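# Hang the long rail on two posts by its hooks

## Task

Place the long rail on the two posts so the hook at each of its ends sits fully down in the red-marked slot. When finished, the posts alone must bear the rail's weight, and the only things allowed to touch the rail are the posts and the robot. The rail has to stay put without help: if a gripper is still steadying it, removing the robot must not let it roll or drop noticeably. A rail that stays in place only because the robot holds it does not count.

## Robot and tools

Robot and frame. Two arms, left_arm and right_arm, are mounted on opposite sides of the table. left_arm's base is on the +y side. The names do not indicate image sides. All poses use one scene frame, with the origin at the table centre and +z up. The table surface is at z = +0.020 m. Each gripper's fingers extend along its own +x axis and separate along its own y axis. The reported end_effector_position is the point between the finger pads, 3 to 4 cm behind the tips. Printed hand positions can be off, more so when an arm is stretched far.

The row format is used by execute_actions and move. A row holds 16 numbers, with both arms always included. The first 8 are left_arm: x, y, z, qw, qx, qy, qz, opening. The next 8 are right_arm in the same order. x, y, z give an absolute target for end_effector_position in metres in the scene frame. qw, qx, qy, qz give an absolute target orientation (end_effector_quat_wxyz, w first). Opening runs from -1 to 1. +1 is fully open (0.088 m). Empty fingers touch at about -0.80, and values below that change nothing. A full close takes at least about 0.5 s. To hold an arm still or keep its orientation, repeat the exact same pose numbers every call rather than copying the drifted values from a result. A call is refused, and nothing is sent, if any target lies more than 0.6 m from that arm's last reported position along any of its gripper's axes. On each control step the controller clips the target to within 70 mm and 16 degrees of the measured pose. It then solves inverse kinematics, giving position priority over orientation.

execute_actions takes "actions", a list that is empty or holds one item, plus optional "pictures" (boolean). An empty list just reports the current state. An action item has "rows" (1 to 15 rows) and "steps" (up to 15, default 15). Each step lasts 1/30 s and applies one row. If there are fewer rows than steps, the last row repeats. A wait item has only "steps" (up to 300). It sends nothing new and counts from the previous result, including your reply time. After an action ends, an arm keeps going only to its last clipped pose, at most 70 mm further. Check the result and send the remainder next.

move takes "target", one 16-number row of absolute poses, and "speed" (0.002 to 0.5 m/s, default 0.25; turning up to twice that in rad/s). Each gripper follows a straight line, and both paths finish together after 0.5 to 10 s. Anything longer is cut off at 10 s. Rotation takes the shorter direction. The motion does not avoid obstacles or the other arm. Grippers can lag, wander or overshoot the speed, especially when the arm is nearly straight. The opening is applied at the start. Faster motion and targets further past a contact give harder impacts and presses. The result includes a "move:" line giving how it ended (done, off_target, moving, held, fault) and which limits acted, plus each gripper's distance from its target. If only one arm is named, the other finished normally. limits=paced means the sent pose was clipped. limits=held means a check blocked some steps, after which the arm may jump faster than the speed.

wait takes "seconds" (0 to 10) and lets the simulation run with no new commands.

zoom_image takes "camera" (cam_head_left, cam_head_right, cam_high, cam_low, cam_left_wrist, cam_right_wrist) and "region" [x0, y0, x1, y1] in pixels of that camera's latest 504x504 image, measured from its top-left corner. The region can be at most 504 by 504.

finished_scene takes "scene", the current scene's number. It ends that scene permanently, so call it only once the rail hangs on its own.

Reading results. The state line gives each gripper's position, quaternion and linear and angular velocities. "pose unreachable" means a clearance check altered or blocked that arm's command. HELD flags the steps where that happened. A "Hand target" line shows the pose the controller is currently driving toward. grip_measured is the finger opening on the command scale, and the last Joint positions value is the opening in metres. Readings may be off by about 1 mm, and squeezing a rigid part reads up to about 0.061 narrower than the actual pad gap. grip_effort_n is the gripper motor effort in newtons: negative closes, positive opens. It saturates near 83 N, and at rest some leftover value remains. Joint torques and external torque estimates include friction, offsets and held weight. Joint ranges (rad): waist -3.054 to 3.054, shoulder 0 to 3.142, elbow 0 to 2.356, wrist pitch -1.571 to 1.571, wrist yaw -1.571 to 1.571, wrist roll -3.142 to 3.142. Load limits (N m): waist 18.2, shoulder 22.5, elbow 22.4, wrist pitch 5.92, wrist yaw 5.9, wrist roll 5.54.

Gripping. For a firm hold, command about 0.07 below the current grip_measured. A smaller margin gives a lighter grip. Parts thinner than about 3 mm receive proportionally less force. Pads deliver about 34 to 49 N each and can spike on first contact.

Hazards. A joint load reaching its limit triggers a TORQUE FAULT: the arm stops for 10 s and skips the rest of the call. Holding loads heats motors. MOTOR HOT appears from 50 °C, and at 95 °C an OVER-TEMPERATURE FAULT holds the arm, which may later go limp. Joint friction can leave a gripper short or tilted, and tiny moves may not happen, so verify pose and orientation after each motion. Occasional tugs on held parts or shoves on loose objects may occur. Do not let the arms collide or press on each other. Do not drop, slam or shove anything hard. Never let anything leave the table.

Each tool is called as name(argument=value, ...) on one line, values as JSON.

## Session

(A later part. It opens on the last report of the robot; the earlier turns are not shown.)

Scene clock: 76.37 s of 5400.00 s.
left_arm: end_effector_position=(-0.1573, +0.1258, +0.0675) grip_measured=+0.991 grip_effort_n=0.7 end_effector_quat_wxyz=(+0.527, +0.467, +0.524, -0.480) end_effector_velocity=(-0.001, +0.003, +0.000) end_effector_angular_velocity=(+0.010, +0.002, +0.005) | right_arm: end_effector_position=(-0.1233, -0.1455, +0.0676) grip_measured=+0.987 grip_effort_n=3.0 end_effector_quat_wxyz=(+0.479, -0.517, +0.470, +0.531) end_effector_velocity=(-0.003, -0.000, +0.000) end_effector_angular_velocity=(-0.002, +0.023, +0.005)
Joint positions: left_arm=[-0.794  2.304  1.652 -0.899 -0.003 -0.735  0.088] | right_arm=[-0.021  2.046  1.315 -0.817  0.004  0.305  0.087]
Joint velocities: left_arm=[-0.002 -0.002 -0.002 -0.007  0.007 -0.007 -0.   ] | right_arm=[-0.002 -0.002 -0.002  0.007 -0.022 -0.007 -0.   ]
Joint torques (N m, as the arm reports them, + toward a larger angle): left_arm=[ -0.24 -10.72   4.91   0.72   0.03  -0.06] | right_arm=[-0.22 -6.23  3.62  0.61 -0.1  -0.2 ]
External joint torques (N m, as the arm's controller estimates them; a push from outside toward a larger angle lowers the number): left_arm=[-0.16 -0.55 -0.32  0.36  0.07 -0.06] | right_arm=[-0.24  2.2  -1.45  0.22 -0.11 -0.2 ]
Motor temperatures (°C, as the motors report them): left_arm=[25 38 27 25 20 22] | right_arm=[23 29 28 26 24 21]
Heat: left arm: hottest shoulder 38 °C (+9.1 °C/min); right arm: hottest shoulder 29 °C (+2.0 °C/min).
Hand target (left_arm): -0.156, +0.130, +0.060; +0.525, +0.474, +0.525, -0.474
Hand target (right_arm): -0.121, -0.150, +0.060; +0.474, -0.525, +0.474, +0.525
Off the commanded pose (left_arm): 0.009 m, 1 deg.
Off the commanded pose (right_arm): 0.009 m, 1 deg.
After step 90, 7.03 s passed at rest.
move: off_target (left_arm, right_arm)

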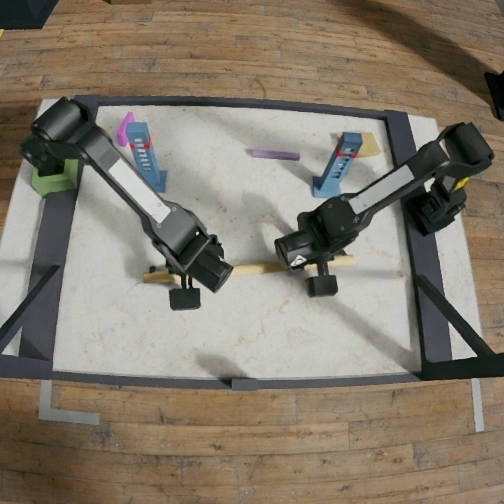

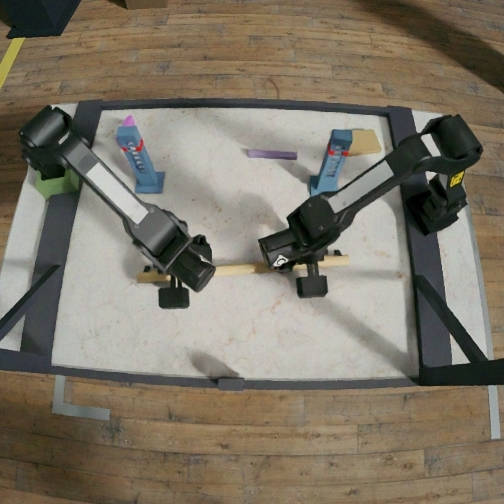

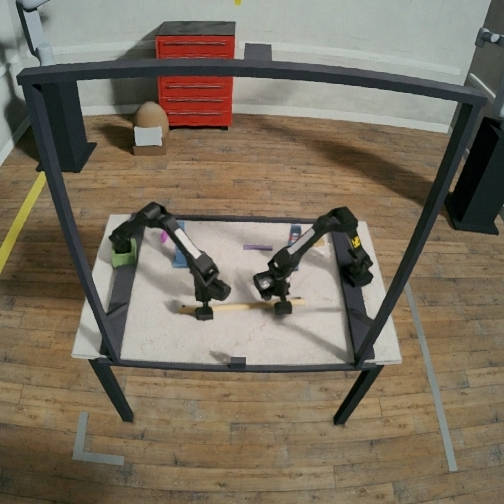

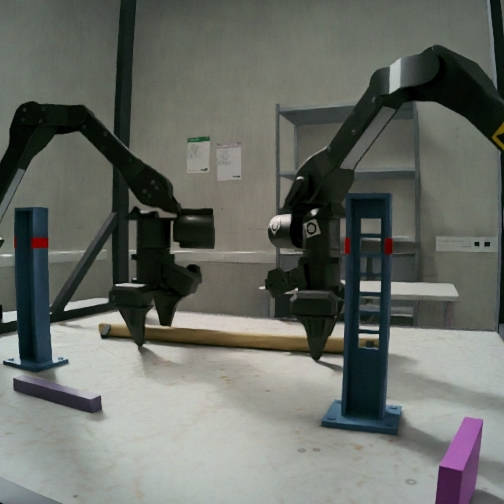

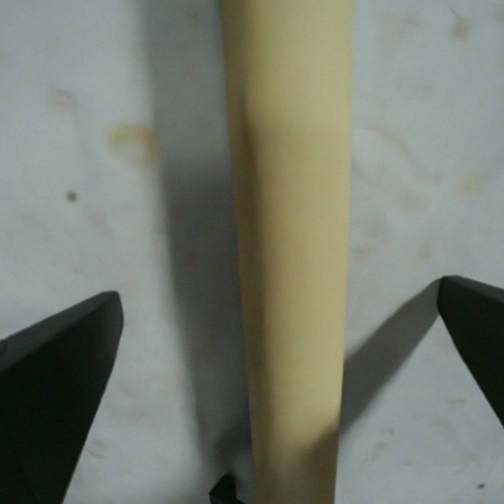

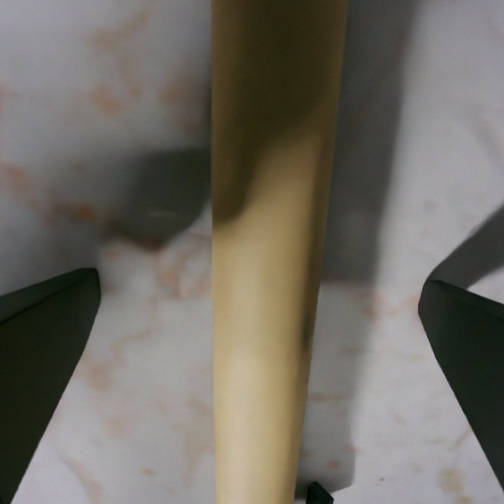

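move(target=[-0.158,0.13,0.056,0.525,0.4736,0.525,-0.4736,1,-0.121,-0.15,0.056,0.4736,-0.525,0.4736,0.525,1], speed=0.02)

move(target=[-0.158,0.13,0.056,0.525,0.4736,0.525,-0.4736,-0.2,-0.121,-0.15,0.056,0.4736,-0.525,0.4736,0.525,-0.2], speed=0.02)

Scene clock: 82.13 s of 5400.00 s.
left_arm: end_effector_position=(-0.1577, +0.1255, +0.0664) grip_measured=+0.991 grip_effort_n=0.7 end_effector_quat_wxyz=(+0.527, +0.466, +0.523, -0.481) end_effector_velocity=(+0.003, +0.001, -0.002) end_effector_angular_velocity=(-0.003, -0.025, +0.005) | right_arm: end_effector_position=(-0.1237, -0.1444, +0.0665) grip_measured=+0.987 grip_effort_n=3.0 end_effector_quat_wxyz=(+0.480, -0.515, +0.469, +0.533) end_effector_velocity=(+0.001, -0.007, -0.001) end_effector_angular_velocity=(-0.033, +0.009, +0.006)
Joint positions: left_arm=[-0.794  2.306  1.652 -0.895 -0.003 -0.735  0.088] | right_arm=[-0.022  2.046  1.31  -0.804  0.004  0.305  0.087]
Joint velocities: left_arm=[-0.002  0.002 -0.002 -0.007 -0.022 -0.007 -0.   ] | right_arm=[-0.002 -0.002 -0.007 -0.022 -0.022 -0.007 -0.   ]
Joint torques (N m, as the arm reports them, + toward a larger angle): left_arm=[-0.49 -9.86  5.19  1.17  0.03 -0.2 ] | right_arm=[-0.23 -5.65  3.31  0.75 -0.1  -0.19]
External joint torques (N m, as the arm's controller estimates them; a push from outside toward a larger angle lowers the number): left_arm=[-0.5   0.23  0.02  0.82  0.08 -0.2 ] | right_arm=[-0.25  2.67 -1.63  0.4  -0.1  -0.19]
Motor temperatures (°C, as the motors report them): left_arm=[25 38 27 25 20 22] | right_arm=[23 29 28 26 24 21]
Heat: left arm: hottest shoulder 38 °C (+8.1 °C/min); right arm: hottest shoulder 29 °C (+1.0 °C/min).
Hand target (left_arm): -0.158, +0.130, +0.056; +0.525, +0.474, +0.525, -0.474
Hand target (right_arm): -0.121, -0.150, +0.056; +0.474, -0.525, +0.474, +0.525
Off the commanded pose (left_arm): 0.011 m, 1 deg.
Off the commanded pose (right_arm): 0.012 m, 2 deg.
After step 90, 1.90 s passed at rest.
move: off_target (left_arm, right_arm)

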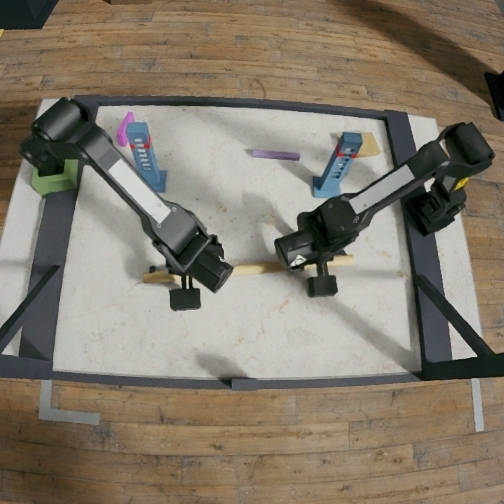

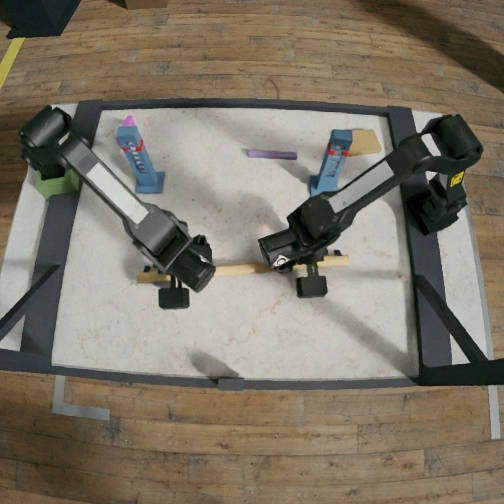

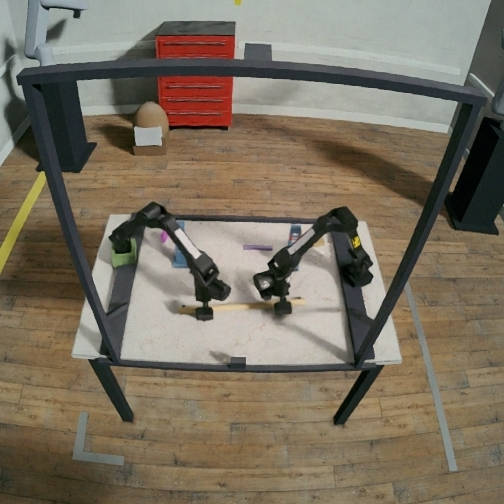

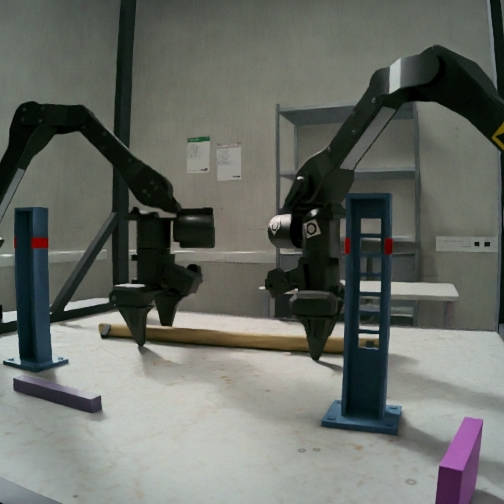

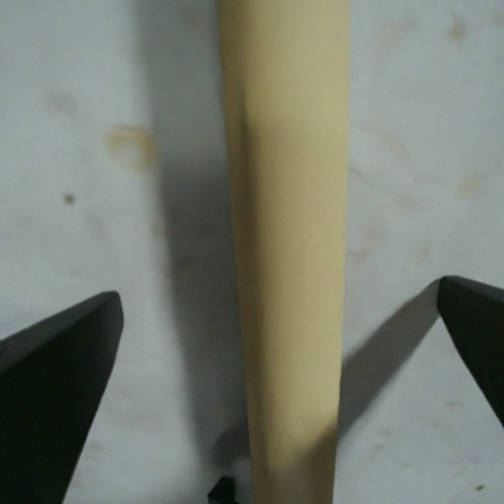

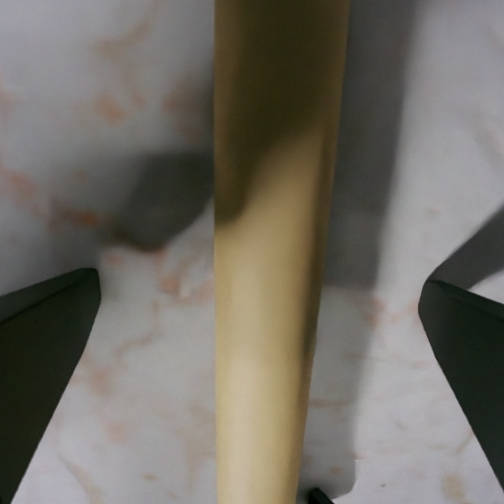

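Scene clock: 83.13 s of 5400.00 s.
left_arm: end_effector_position=(-0.1585, +0.1252, +0.0663) grip_measured=-0.196 grip_effort_n=-18.8 end_effector_quat_wxyz=(+0.526, +0.465, +0.524, -0.482) end_effector_velocity=(+0.003, +0.000, +0.000) end_effector_angular_velocity=(-0.007, -0.022, +0.020) | right_arm: end_effector_position=(-0.1238, -0.1444, +0.0665) grip_measured=-0.197 grip_effort_n=-15.1 end_effector_quat_wxyz=(+0.480, -0.515, +0.469, +0.533) end_effector_velocity=(-0.001, -0.004, -0.001) end_effector_angular_velocity=(-0.020, +0.015, +0.020)
Joint positions: left_arm=[-0.795  2.307  1.652 -0.891 -0.001 -0.735  0.029] | right_arm=[-0.022  2.046  1.31  -0.804  0.004  0.305  0.029]
Joint velocities: left_arm=[-0.002 -0.002 -0.002 -0.007 -0.022 -0.022 -0.   ] | right_arm=[-0.002 -0.002 -0.007 -0.007 -0.022 -0.022 -0.   ]
Joint torques (N m, as the arm reports them, + toward a larger angle): left_arm=[-0.56 -9.79  5.21  0.89 -0.03 -0.18] | right_arm=[-0.2  -5.67  3.27  0.74 -0.09 -0.19]
External joint torques (N m, as the arm's controller estimates them; a push from outside toward a larger angle lowers the number): left_arm=[-0.58  0.42 -0.01  0.54  0.02 -0.18] | right_arm=[-0.26  2.7  -1.69  0.38 -0.09 -0.19]
Motor temperatures (°C, as the motors report them): left_arm=[25 38 27 25 20 22] | right_arm=[23 29 28 26 24 21]
Heat: left arm: hottest shoulder 38 °C (+8.1 °C/min); right arm: hottest shoulder 29 °C (+1.0 °C/min).
Hand target (left_arm): -0.158, +0.130, +0.056; +0.525, +0.474, +0.525, -0.474
Hand target (right_arm): -0.121, -0.150, +0.056; +0.474, -0.525, +0.474, +0.525
Off the commanded pose (left_arm): 0.011 m, 1 deg.
Off the commanded pose (right_arm): 0.012 m, 2 deg.
move: off_target (left_arm, right_arm)

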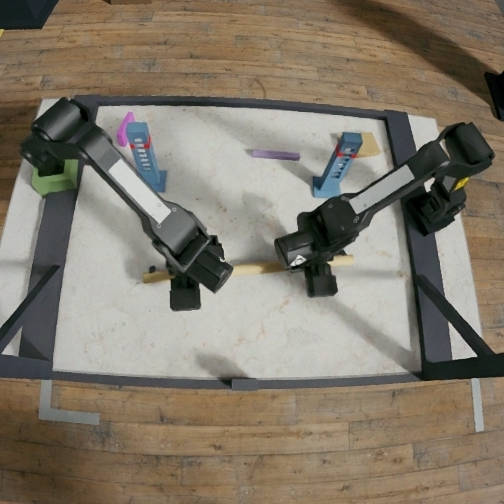

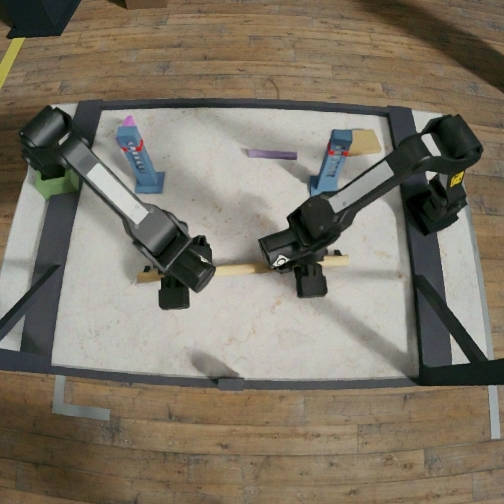

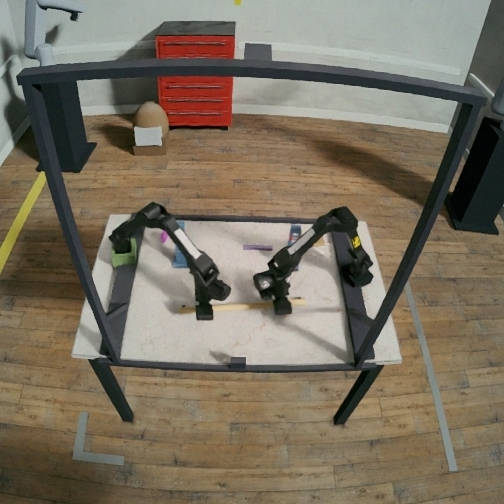

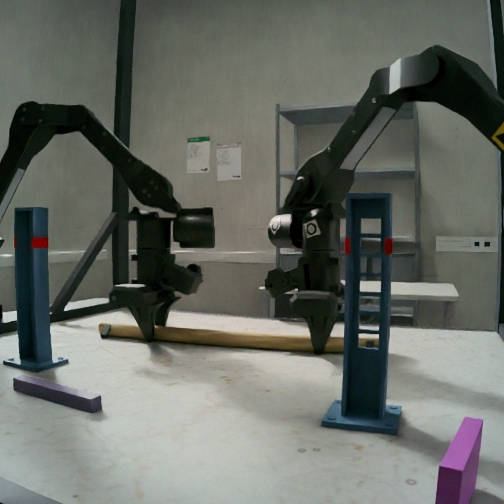

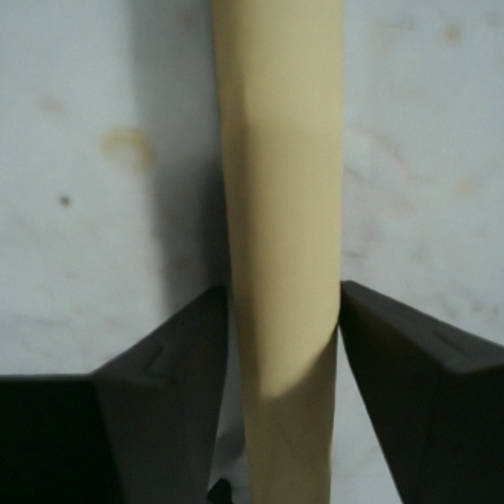

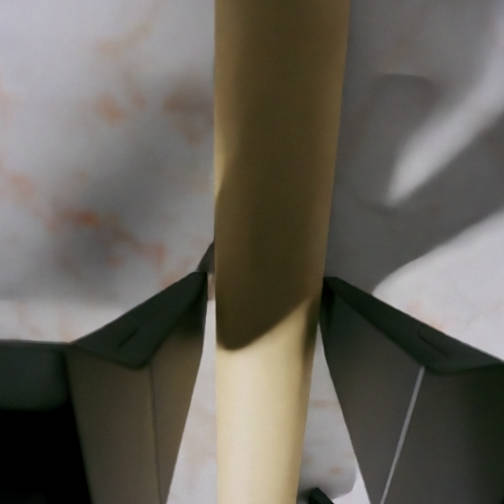

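move(target=[-0.1585,0.1252,0.066,0.526,0.465,0.524,-0.482,-0.42,-0.1238,-0.1444,0.066,0.48,-0.515,0.469,0.533,-0.42], speed=0.02)

Scene clock: 85.60 s of 5400.00 s.
left_arm: end_effector_position=(-0.1584, +0.1253, +0.0663) grip_measured=-0.341 grip_effort_n=-83.5 end_effector_quat_wxyz=(+0.526, +0.465, +0.524, -0.482) end_effector_velocity=(-0.002, +0.005, -0.002) end_effector_angular_velocity=(+0.014, -0.001, -0.015) | right_arm: end_effector_position=(-0.1239, -0.1446, +0.0664) grip_measured=-0.346 grip_effort_n=-83.5 end_effector_quat_wxyz=(+0.480, -0.515, +0.469, +0.534) end_effector_velocity=(+0.003, -0.001, +0.000) end_effector_angular_velocity=(-0.004, -0.010, +0.005)
Joint positions: left_arm=[-0.795  2.307  1.652 -0.892 -0.001 -0.735  0.022] | right_arm=[-0.021  2.046  1.31  -0.804  0.004  0.304  0.022]
Joint velocities: left_arm=[-0.007  0.002 -0.002 -0.007  0.007  0.007 -0.   ] | right_arm=[-0.002 -0.002 -0.002 -0.007  0.007 -0.007 -0.   ]
Joint torques (N m, as the arm reports them, + toward a larger angle): left_arm=[  0.14 -12.4    6.03   0.7    0.    -0.02] | right_arm=[ 0.03 -7.34  4.98  0.48  0.02  0.01]
External joint torques (N m, as the arm's controller estimates them; a push from outside toward a larger angle lowers the number): left_arm=[ 0.22 -2.35  0.91  0.36  0.04 -0.02] | right_arm=[ 0.04  1.01 -0.02  0.11  0.01  0.01]
Motor temperatures (°C, as the motors report them): left_arm=[25 38 27 25 20 22] | right_arm=[23 29 28 26 24 21]
Heat: left arm: hottest shoulder 38 °C (+8.1 °C/min); right arm: hottest shoulder 29 °C (+1.0 °C/min).
Hand target (left_arm): -0.159, +0.125, +0.066; +0.526, +0.465, +0.524, -0.482
Hand target (right_arm): -0.124, -0.145, +0.066; +0.480, -0.515, +0.469, +0.533
Off the commanded pose (left_arm): 0.000 m, 0 deg.
Off the commanded pose (right_arm): 0.000 m, 0 deg.
move: done

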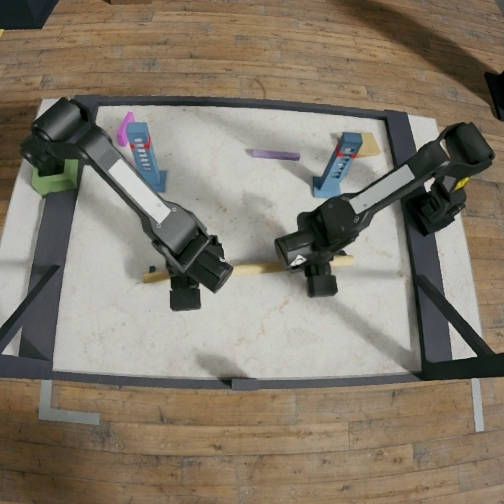

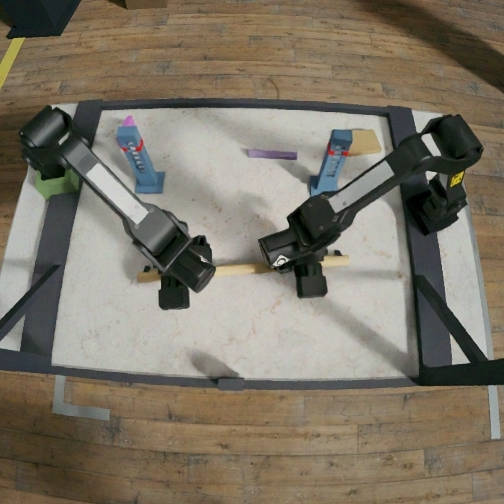

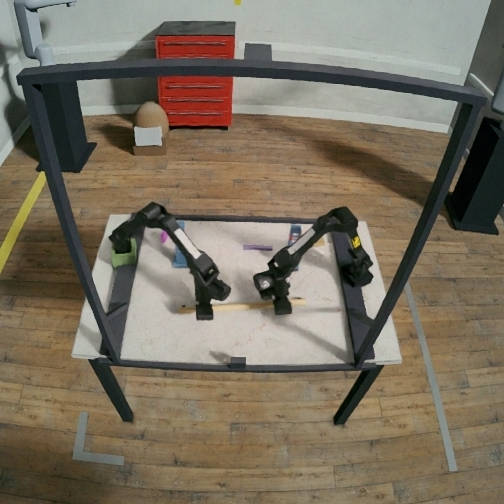

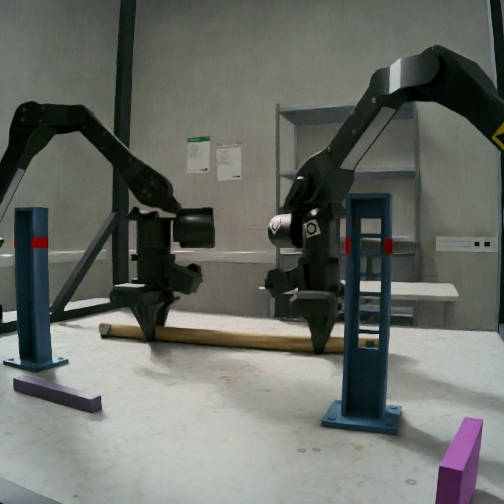

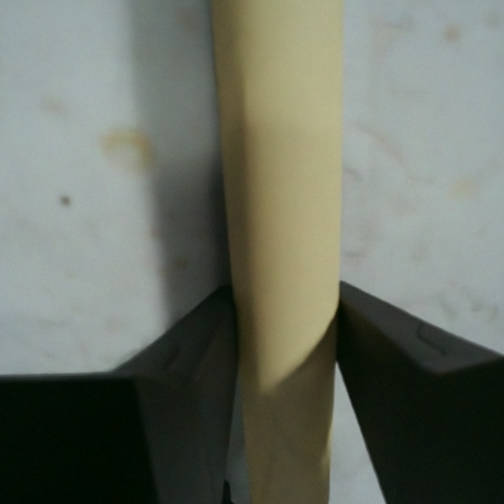

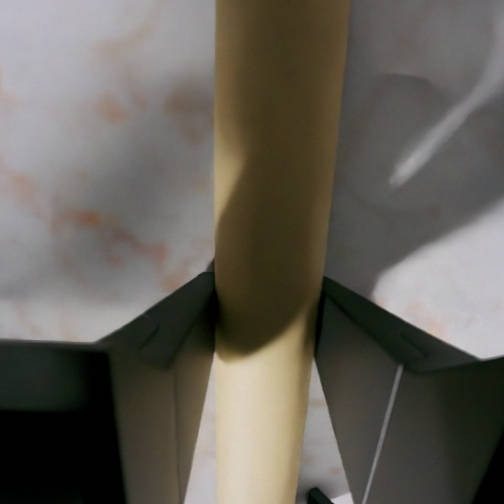

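move(target=[-0.1585,0.1252,0.16,0.526,0.465,0.524,-0.482,-0.42,-0.1238,-0.1446,0.16,0.48,-0.515,0.469,0.533,-0.42], speed=0.06)

Scene clock: 91.00 s of 5400.00 s.
left_arm: end_effector_position=(-0.1539, +0.1253, +0.1480) grip_measured=-0.341 grip_effort_n=-83.5 end_effector_quat_wxyz=(+0.529, +0.473, +0.523, -0.471) end_effector_velocity=(+0.001, +0.005, +0.002) end_effector_angular_velocity=(+0.018, -0.004, +0.005) | right_arm: end_effector_position=(-0.1209, -0.1471, +0.1484) grip_measured=-0.346 grip_effort_n=-83.5 end_effector_quat_wxyz=(+0.478, -0.525, +0.472, +0.523) end_effector_velocity=(-0.000, -0.005, +0.001) end_effector_angular_velocity=(-0.019, +0.000, +0.010)
Joint positions: left_arm=[-0.789  2.226  1.852 -1.199 -0.009 -0.735  0.022] | right_arm=[-0.024  1.95   1.517 -1.135  0.01   0.304  0.022]
Joint velocities: left_arm=[-0.002 -0.002  0.002 -0.022  0.007 -0.007  0.   ] | right_arm=[ 0.002 -0.002  0.002 -0.022 -0.007 -0.007 -0.   ]
Joint torques (N m, as the arm reports them, + toward a larger angle): left_arm=[ -0.36 -14.87   8.38  -0.06   0.25  -0.04] | right_arm=[ 0.23 -9.37  7.21 -0.19 -0.16  0.02]
External joint torques (N m, as the arm's controller estimates them; a push from outside toward a larger angle lowers the number): left_arm=[-0.36 -4.84  2.89 -0.35  0.3  -0.04] | right_arm=[ 0.19 -1.12  1.73 -0.51 -0.17  0.02]
Motor temperatures (°C, as the motors report them): left_arm=[25 39 27 25 20 22] | right_arm=[23 30 28 26 24 21]
Heat: left arm: hottest shoulder 39 °C (+8.0 °C/min); right arm: hottest shoulder 30 °C (+2.0 °C/min).
Hand target (left_arm): -0.158, +0.126, +0.160; +0.526, +0.465, +0.524, -0.482
Hand target (right_arm): -0.123, -0.146, +0.160; -0.480, +0.515, -0.469, -0.533
Off the commanded pose (left_arm): 0.013 m, 2 deg.
Off the commanded pose (right_arm): 0.012 m, 2 deg.
After step 90, 0.50 s passed at rest.
move: off_target (left_arm, right_arm)

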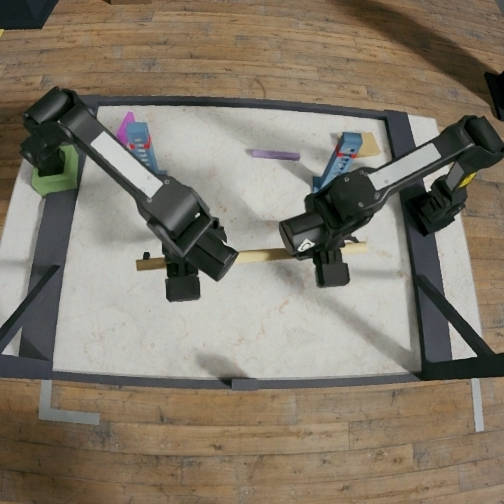

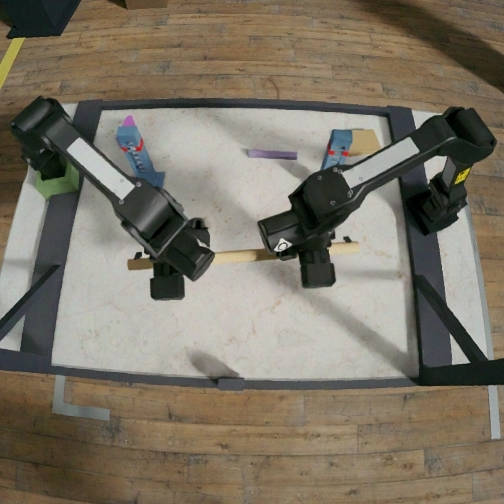

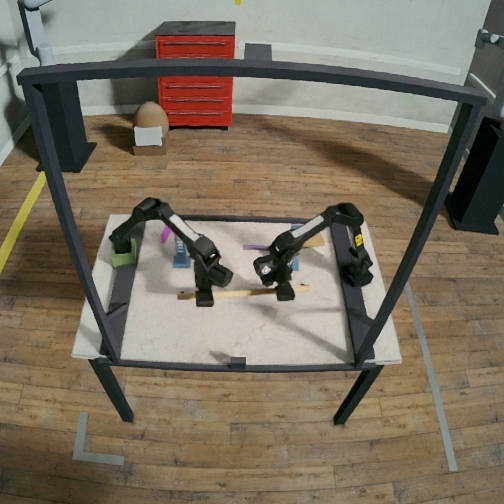

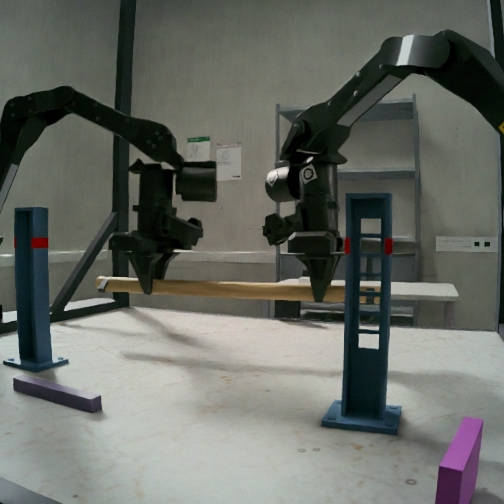

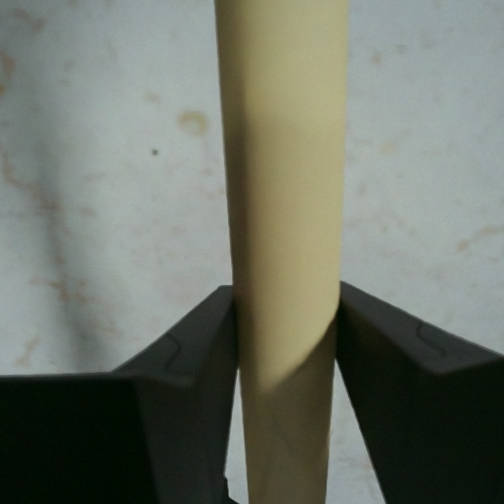

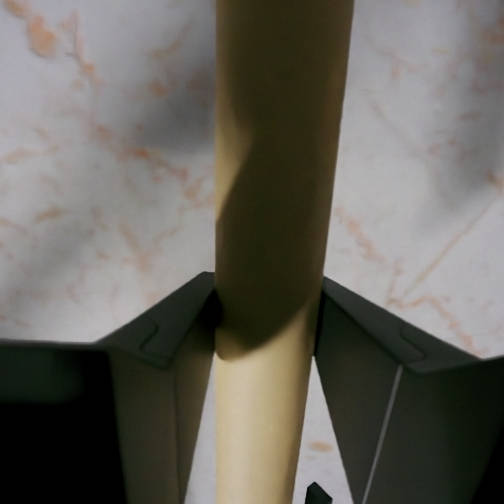

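move(target=[-0.06,0.155,0.21,0.6272,0.6272,0.3265,-0.3265,-0.42,-0.06,-0.117,0.21,0.6272,-0.6272,0.3265,0.3265,-0.42], speed=0.07)

zoom_image(camera="cam_low", region=[290, 180, 450, 340])

zoom_image(camera="cam_low", region=[0, 180, 160, 340])

Scene clock: 100.70 s of 5400.00 s.
left_arm: end_effector_position=(-0.0616, +0.1558, +0.2000) grip_measured=-0.341 grip_effort_n=-83.5 end_effector_quat_wxyz=(+0.626, +0.610, +0.330, -0.356) end_effector_velocity=(+0.002, +0.002, +0.002) end_effector_angular_velocity=(-0.002, -0.010, +0.001) | right_arm: end_effector_position=(-0.0595, -0.1220, +0.2055) grip_measured=-0.346 grip_effort_n=-83.5 end_effector_quat_wxyz=(+0.626, -0.617, +0.330, +0.346) end_effector_velocity=(-0.000, +0.001, -0.001) end_effector_angular_velocity=(+0.001, -0.006, +0.010)
Joint positions: left_arm=[-0.814  2.146  1.825 -1.577 -0.463 -0.72   0.022] | right_arm=[-0.001  2.116  1.884 -1.573  0.53   0.481  0.022]
Joint velocities: left_arm=[-0.002 -0.007 -0.007 -0.007 -0.007 -0.007 -0.   ] | right_arm=[ 0.002  0.002 -0.002  0.007  0.007 -0.007 -0.   ]
Joint torques (N m, as the arm reports them, + toward a larger angle): left_arm=[ -0.2  -14.52   5.7   -0.01  -1.01   0.49] | right_arm=[ 0.47 -7.89  7.15  0.06  0.92 -0.16]
External joint torques (N m, as the arm's controller estimates them; a push from outside toward a larger angle lowers the number): left_arm=[-0.19 -5.45  0.67  0.23 -0.68  0.52] | right_arm=[ 0.43  1.12  1.95  0.12  0.56 -0.2 ]
Motor temperatures (°C, as the motors report them): left_arm=[25 42 28 25 21 22] | right_arm=[23 32 29 25 24 21]
Heat: left arm: hottest shoulder 42 °C (+9.1 °C/min); right arm: hottest shoulder 32 °C (+4.0 °C/min).
Hand target (left_arm): -0.059, +0.154, +0.210; +0.631, +0.606, +0.319, -0.365
Hand target (right_arm): -0.060, -0.118, +0.210; +0.631, -0.616, +0.317, +0.349
Off the commanded pose (left_arm): 0.010 m, 4 deg.
Off the commanded pose (right_arm): 0.007 m, 3 deg.
joint sent to its limit (left arm) — the command would take joint 4 (wrist pitch) past its lower limit, so that joint was sent only as far as its limit.
joint sent to its limit (right arm) — the command would take joint 4 (wrist pitch) past its lower limit, so that joint was sent only as far as its limit.
After step 90, 2.03 s passed at rest.
move: off_target (left_arm, right_arm)

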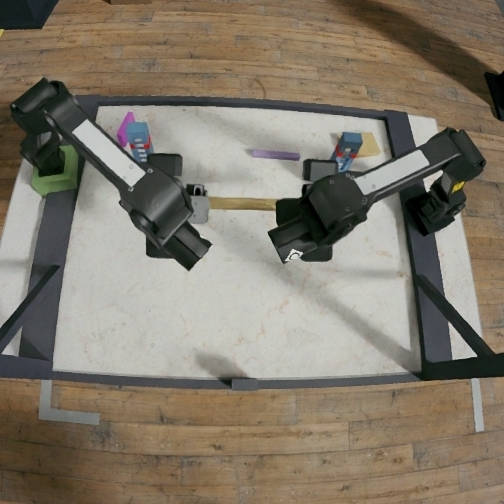

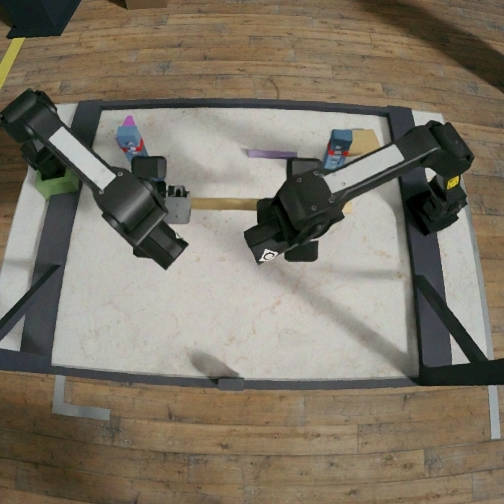

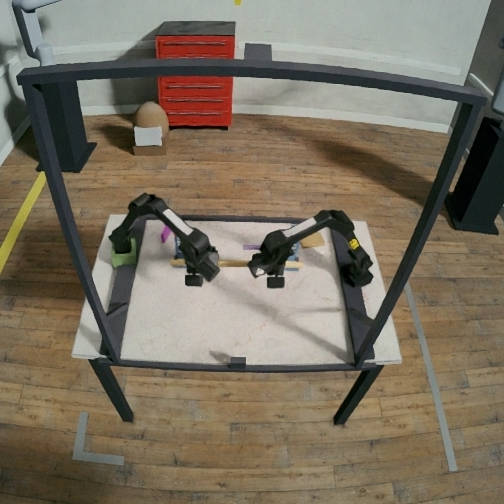

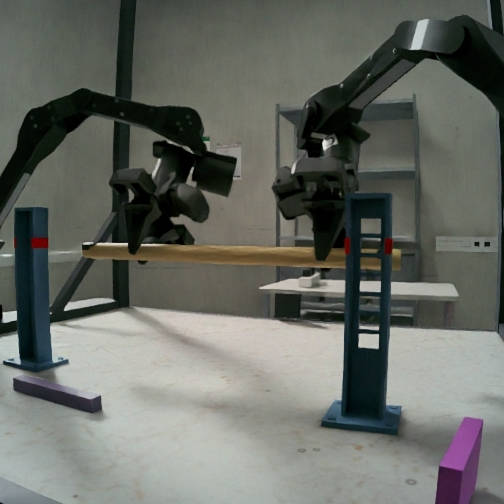

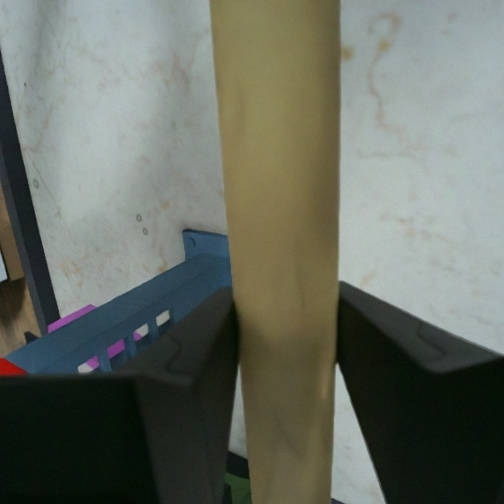

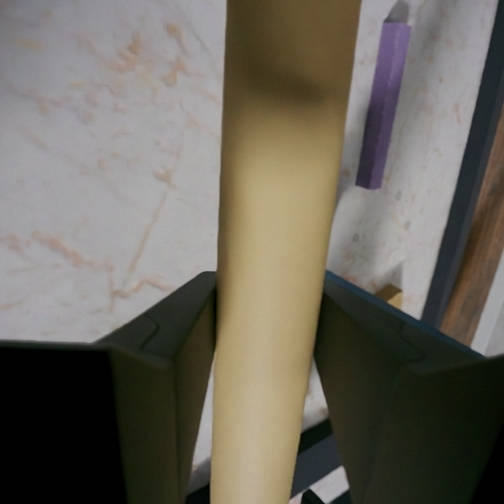

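Region (290, 180, 450, 340) of cam_low's 504x504 image, scaled by 3.150, with more detail than that image has.

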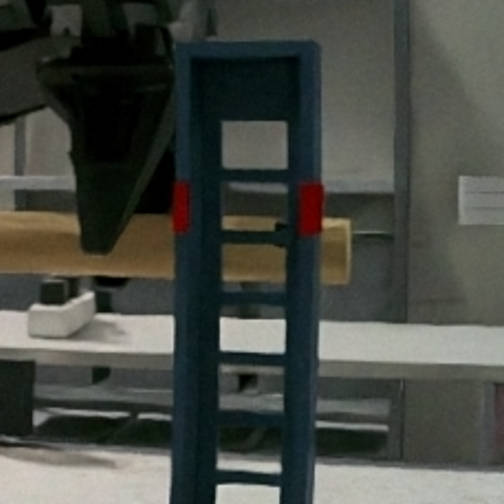

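Region (0, 180, 160, 340) of cam_low's 504x504 image, scaled by 3.150, with more detail than that image has.

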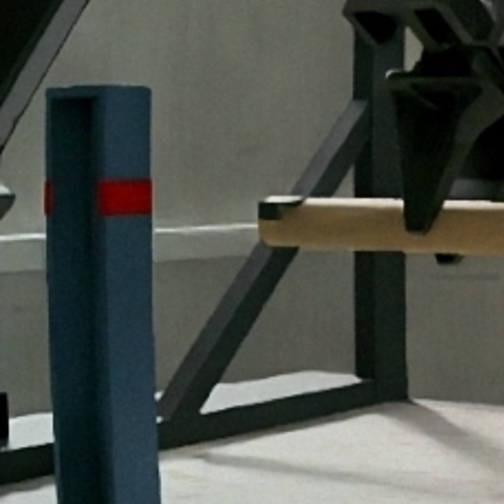

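move(target=[-0.015,0.138,0.22,0.6272,0.6272,0.3265,-0.3265,-0.42,-0.015,-0.134,0.216,0.6272,-0.6272,0.3265,0.3265,-0.42], speed=0.05)

zoom_image(camera="cam_low", region=[290, 180, 450, 340])

zoom_image(camera="cam_low", region=[0, 180, 160, 340])

Scene clock: 107.97 s of 5400.00 s.
left_arm: end_effector_position=(-0.0195, +0.1405, +0.2094) grip_measured=-0.341 grip_effort_n=-83.5 end_effector_quat_wxyz=(+0.623, +0.621, +0.331, -0.341) end_effector_velocity=(+0.004, +0.003, +0.002) end_effector_angular_velocity=(+0.011, -0.017, +0.006) | right_arm: end_effector_position=(-0.0177, -0.1351, +0.2092) grip_measured=-0.346 grip_effort_n=-83.5 end_effector_quat_wxyz=(+0.623, -0.627, +0.340, +0.320) end_effector_velocity=(-0.001, -0.004, -0.002) end_effector_angular_velocity=(-0.023, +0.016, -0.002)
Joint positions: left_arm=[-0.703  2.115  1.808 -1.577 -0.497 -0.611  0.022] | right_arm=[-0.09   2.039  1.773 -1.556  0.551  0.424  0.022]
Joint velocities: left_arm=[ 0.002 -0.002 -0.002 -0.022 -0.007 -0.007 -0.   ] | right_arm=[-0.002 -0.002 -0.007 -0.007 -0.022 -0.007  0.   ]
Joint torques (N m, as the arm reports them, + toward a larger angle): left_arm=[  0.57 -14.23   6.21   0.03  -1.13   0.41] | right_arm=[ 0.04 -9.45  4.55  0.59  0.92 -0.55]
External joint torques (N m, as the arm's controller estimates them; a push from outside toward a larger angle lowers the number): left_arm=[ 0.51 -5.35  1.16  0.24 -0.78  0.44] | right_arm=[ 0.03 -0.88 -0.64  0.68  0.56 -0.58]
Motor temperatures (°C, as the motors report them): left_arm=[25 44 28 24 21 22] | right_arm=[23 33 30 25 24 21]
Heat: left arm: hottest shoulder 44 °C (+9.1 °C/min); right arm: hottest shoulder 33 °C (+5.1 °C/min).
Hand target (left_arm): -0.015, +0.138, +0.219; +0.630, +0.616, +0.321, -0.348
Hand target (right_arm): -0.015, -0.134, +0.216; +0.627, -0.627, +0.326, +0.326
Off the commanded pose (left_arm): 0.012 m, 2 deg.
Off the commanded pose (right_arm): 0.007 m, 2 deg.
joint sent to its limit (left arm) — the command would take joint 4 (wrist pitch) past its lower limit, so that joint was sent only as far as its limit.
After step 90, 2.90 s passed at rest.
move: off_target (left_arm)

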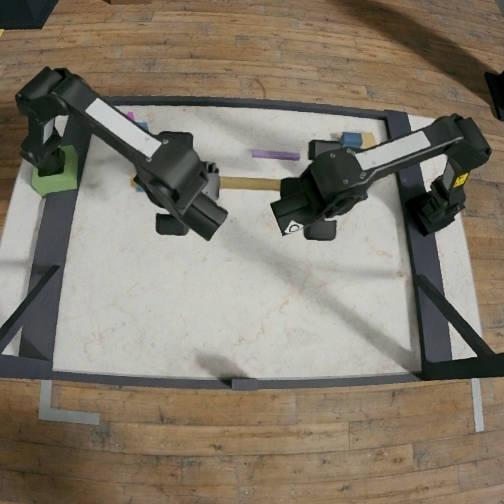

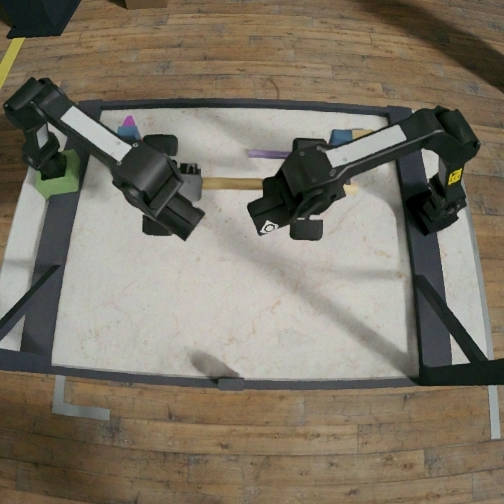

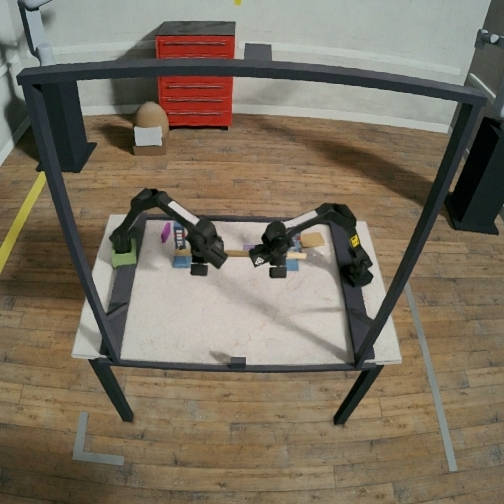

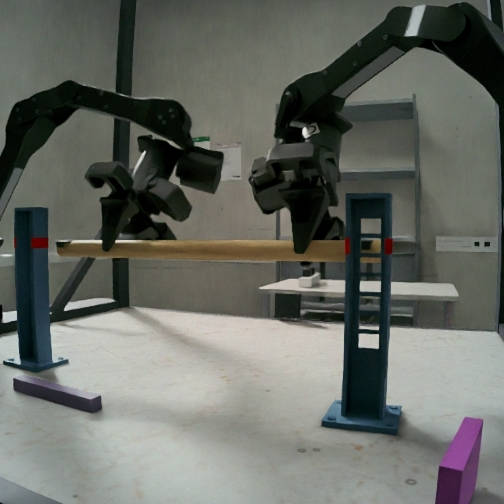

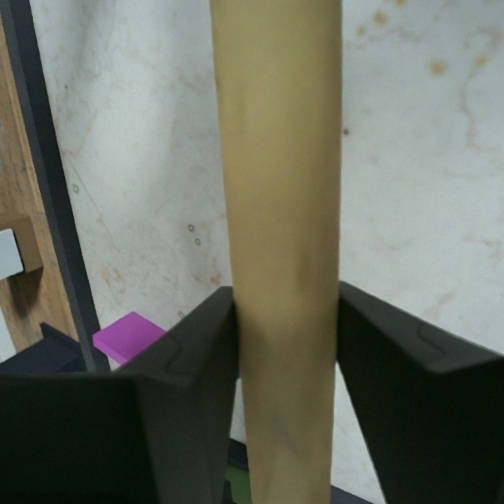

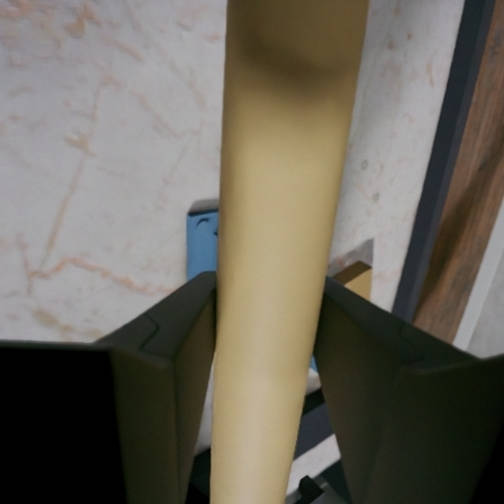

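Region (290, 180, 450, 340) of cam_low's 504x504 image, scaled by 3.150, with more detail than that image has.

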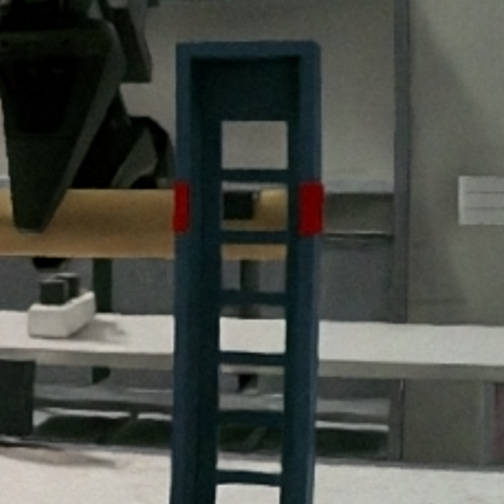

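Region (0, 180, 160, 340) of cam_low's 504x504 image, scaled by 3.150, with more detail than that image has.

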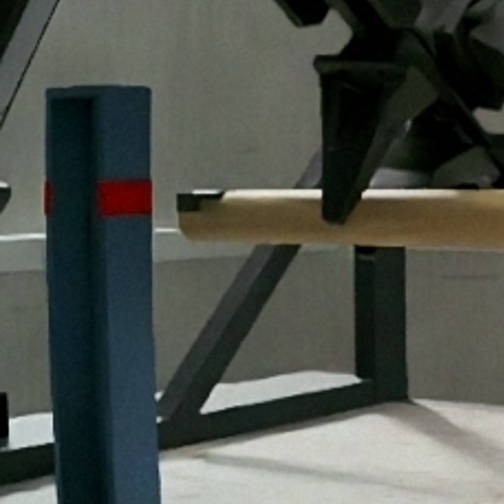

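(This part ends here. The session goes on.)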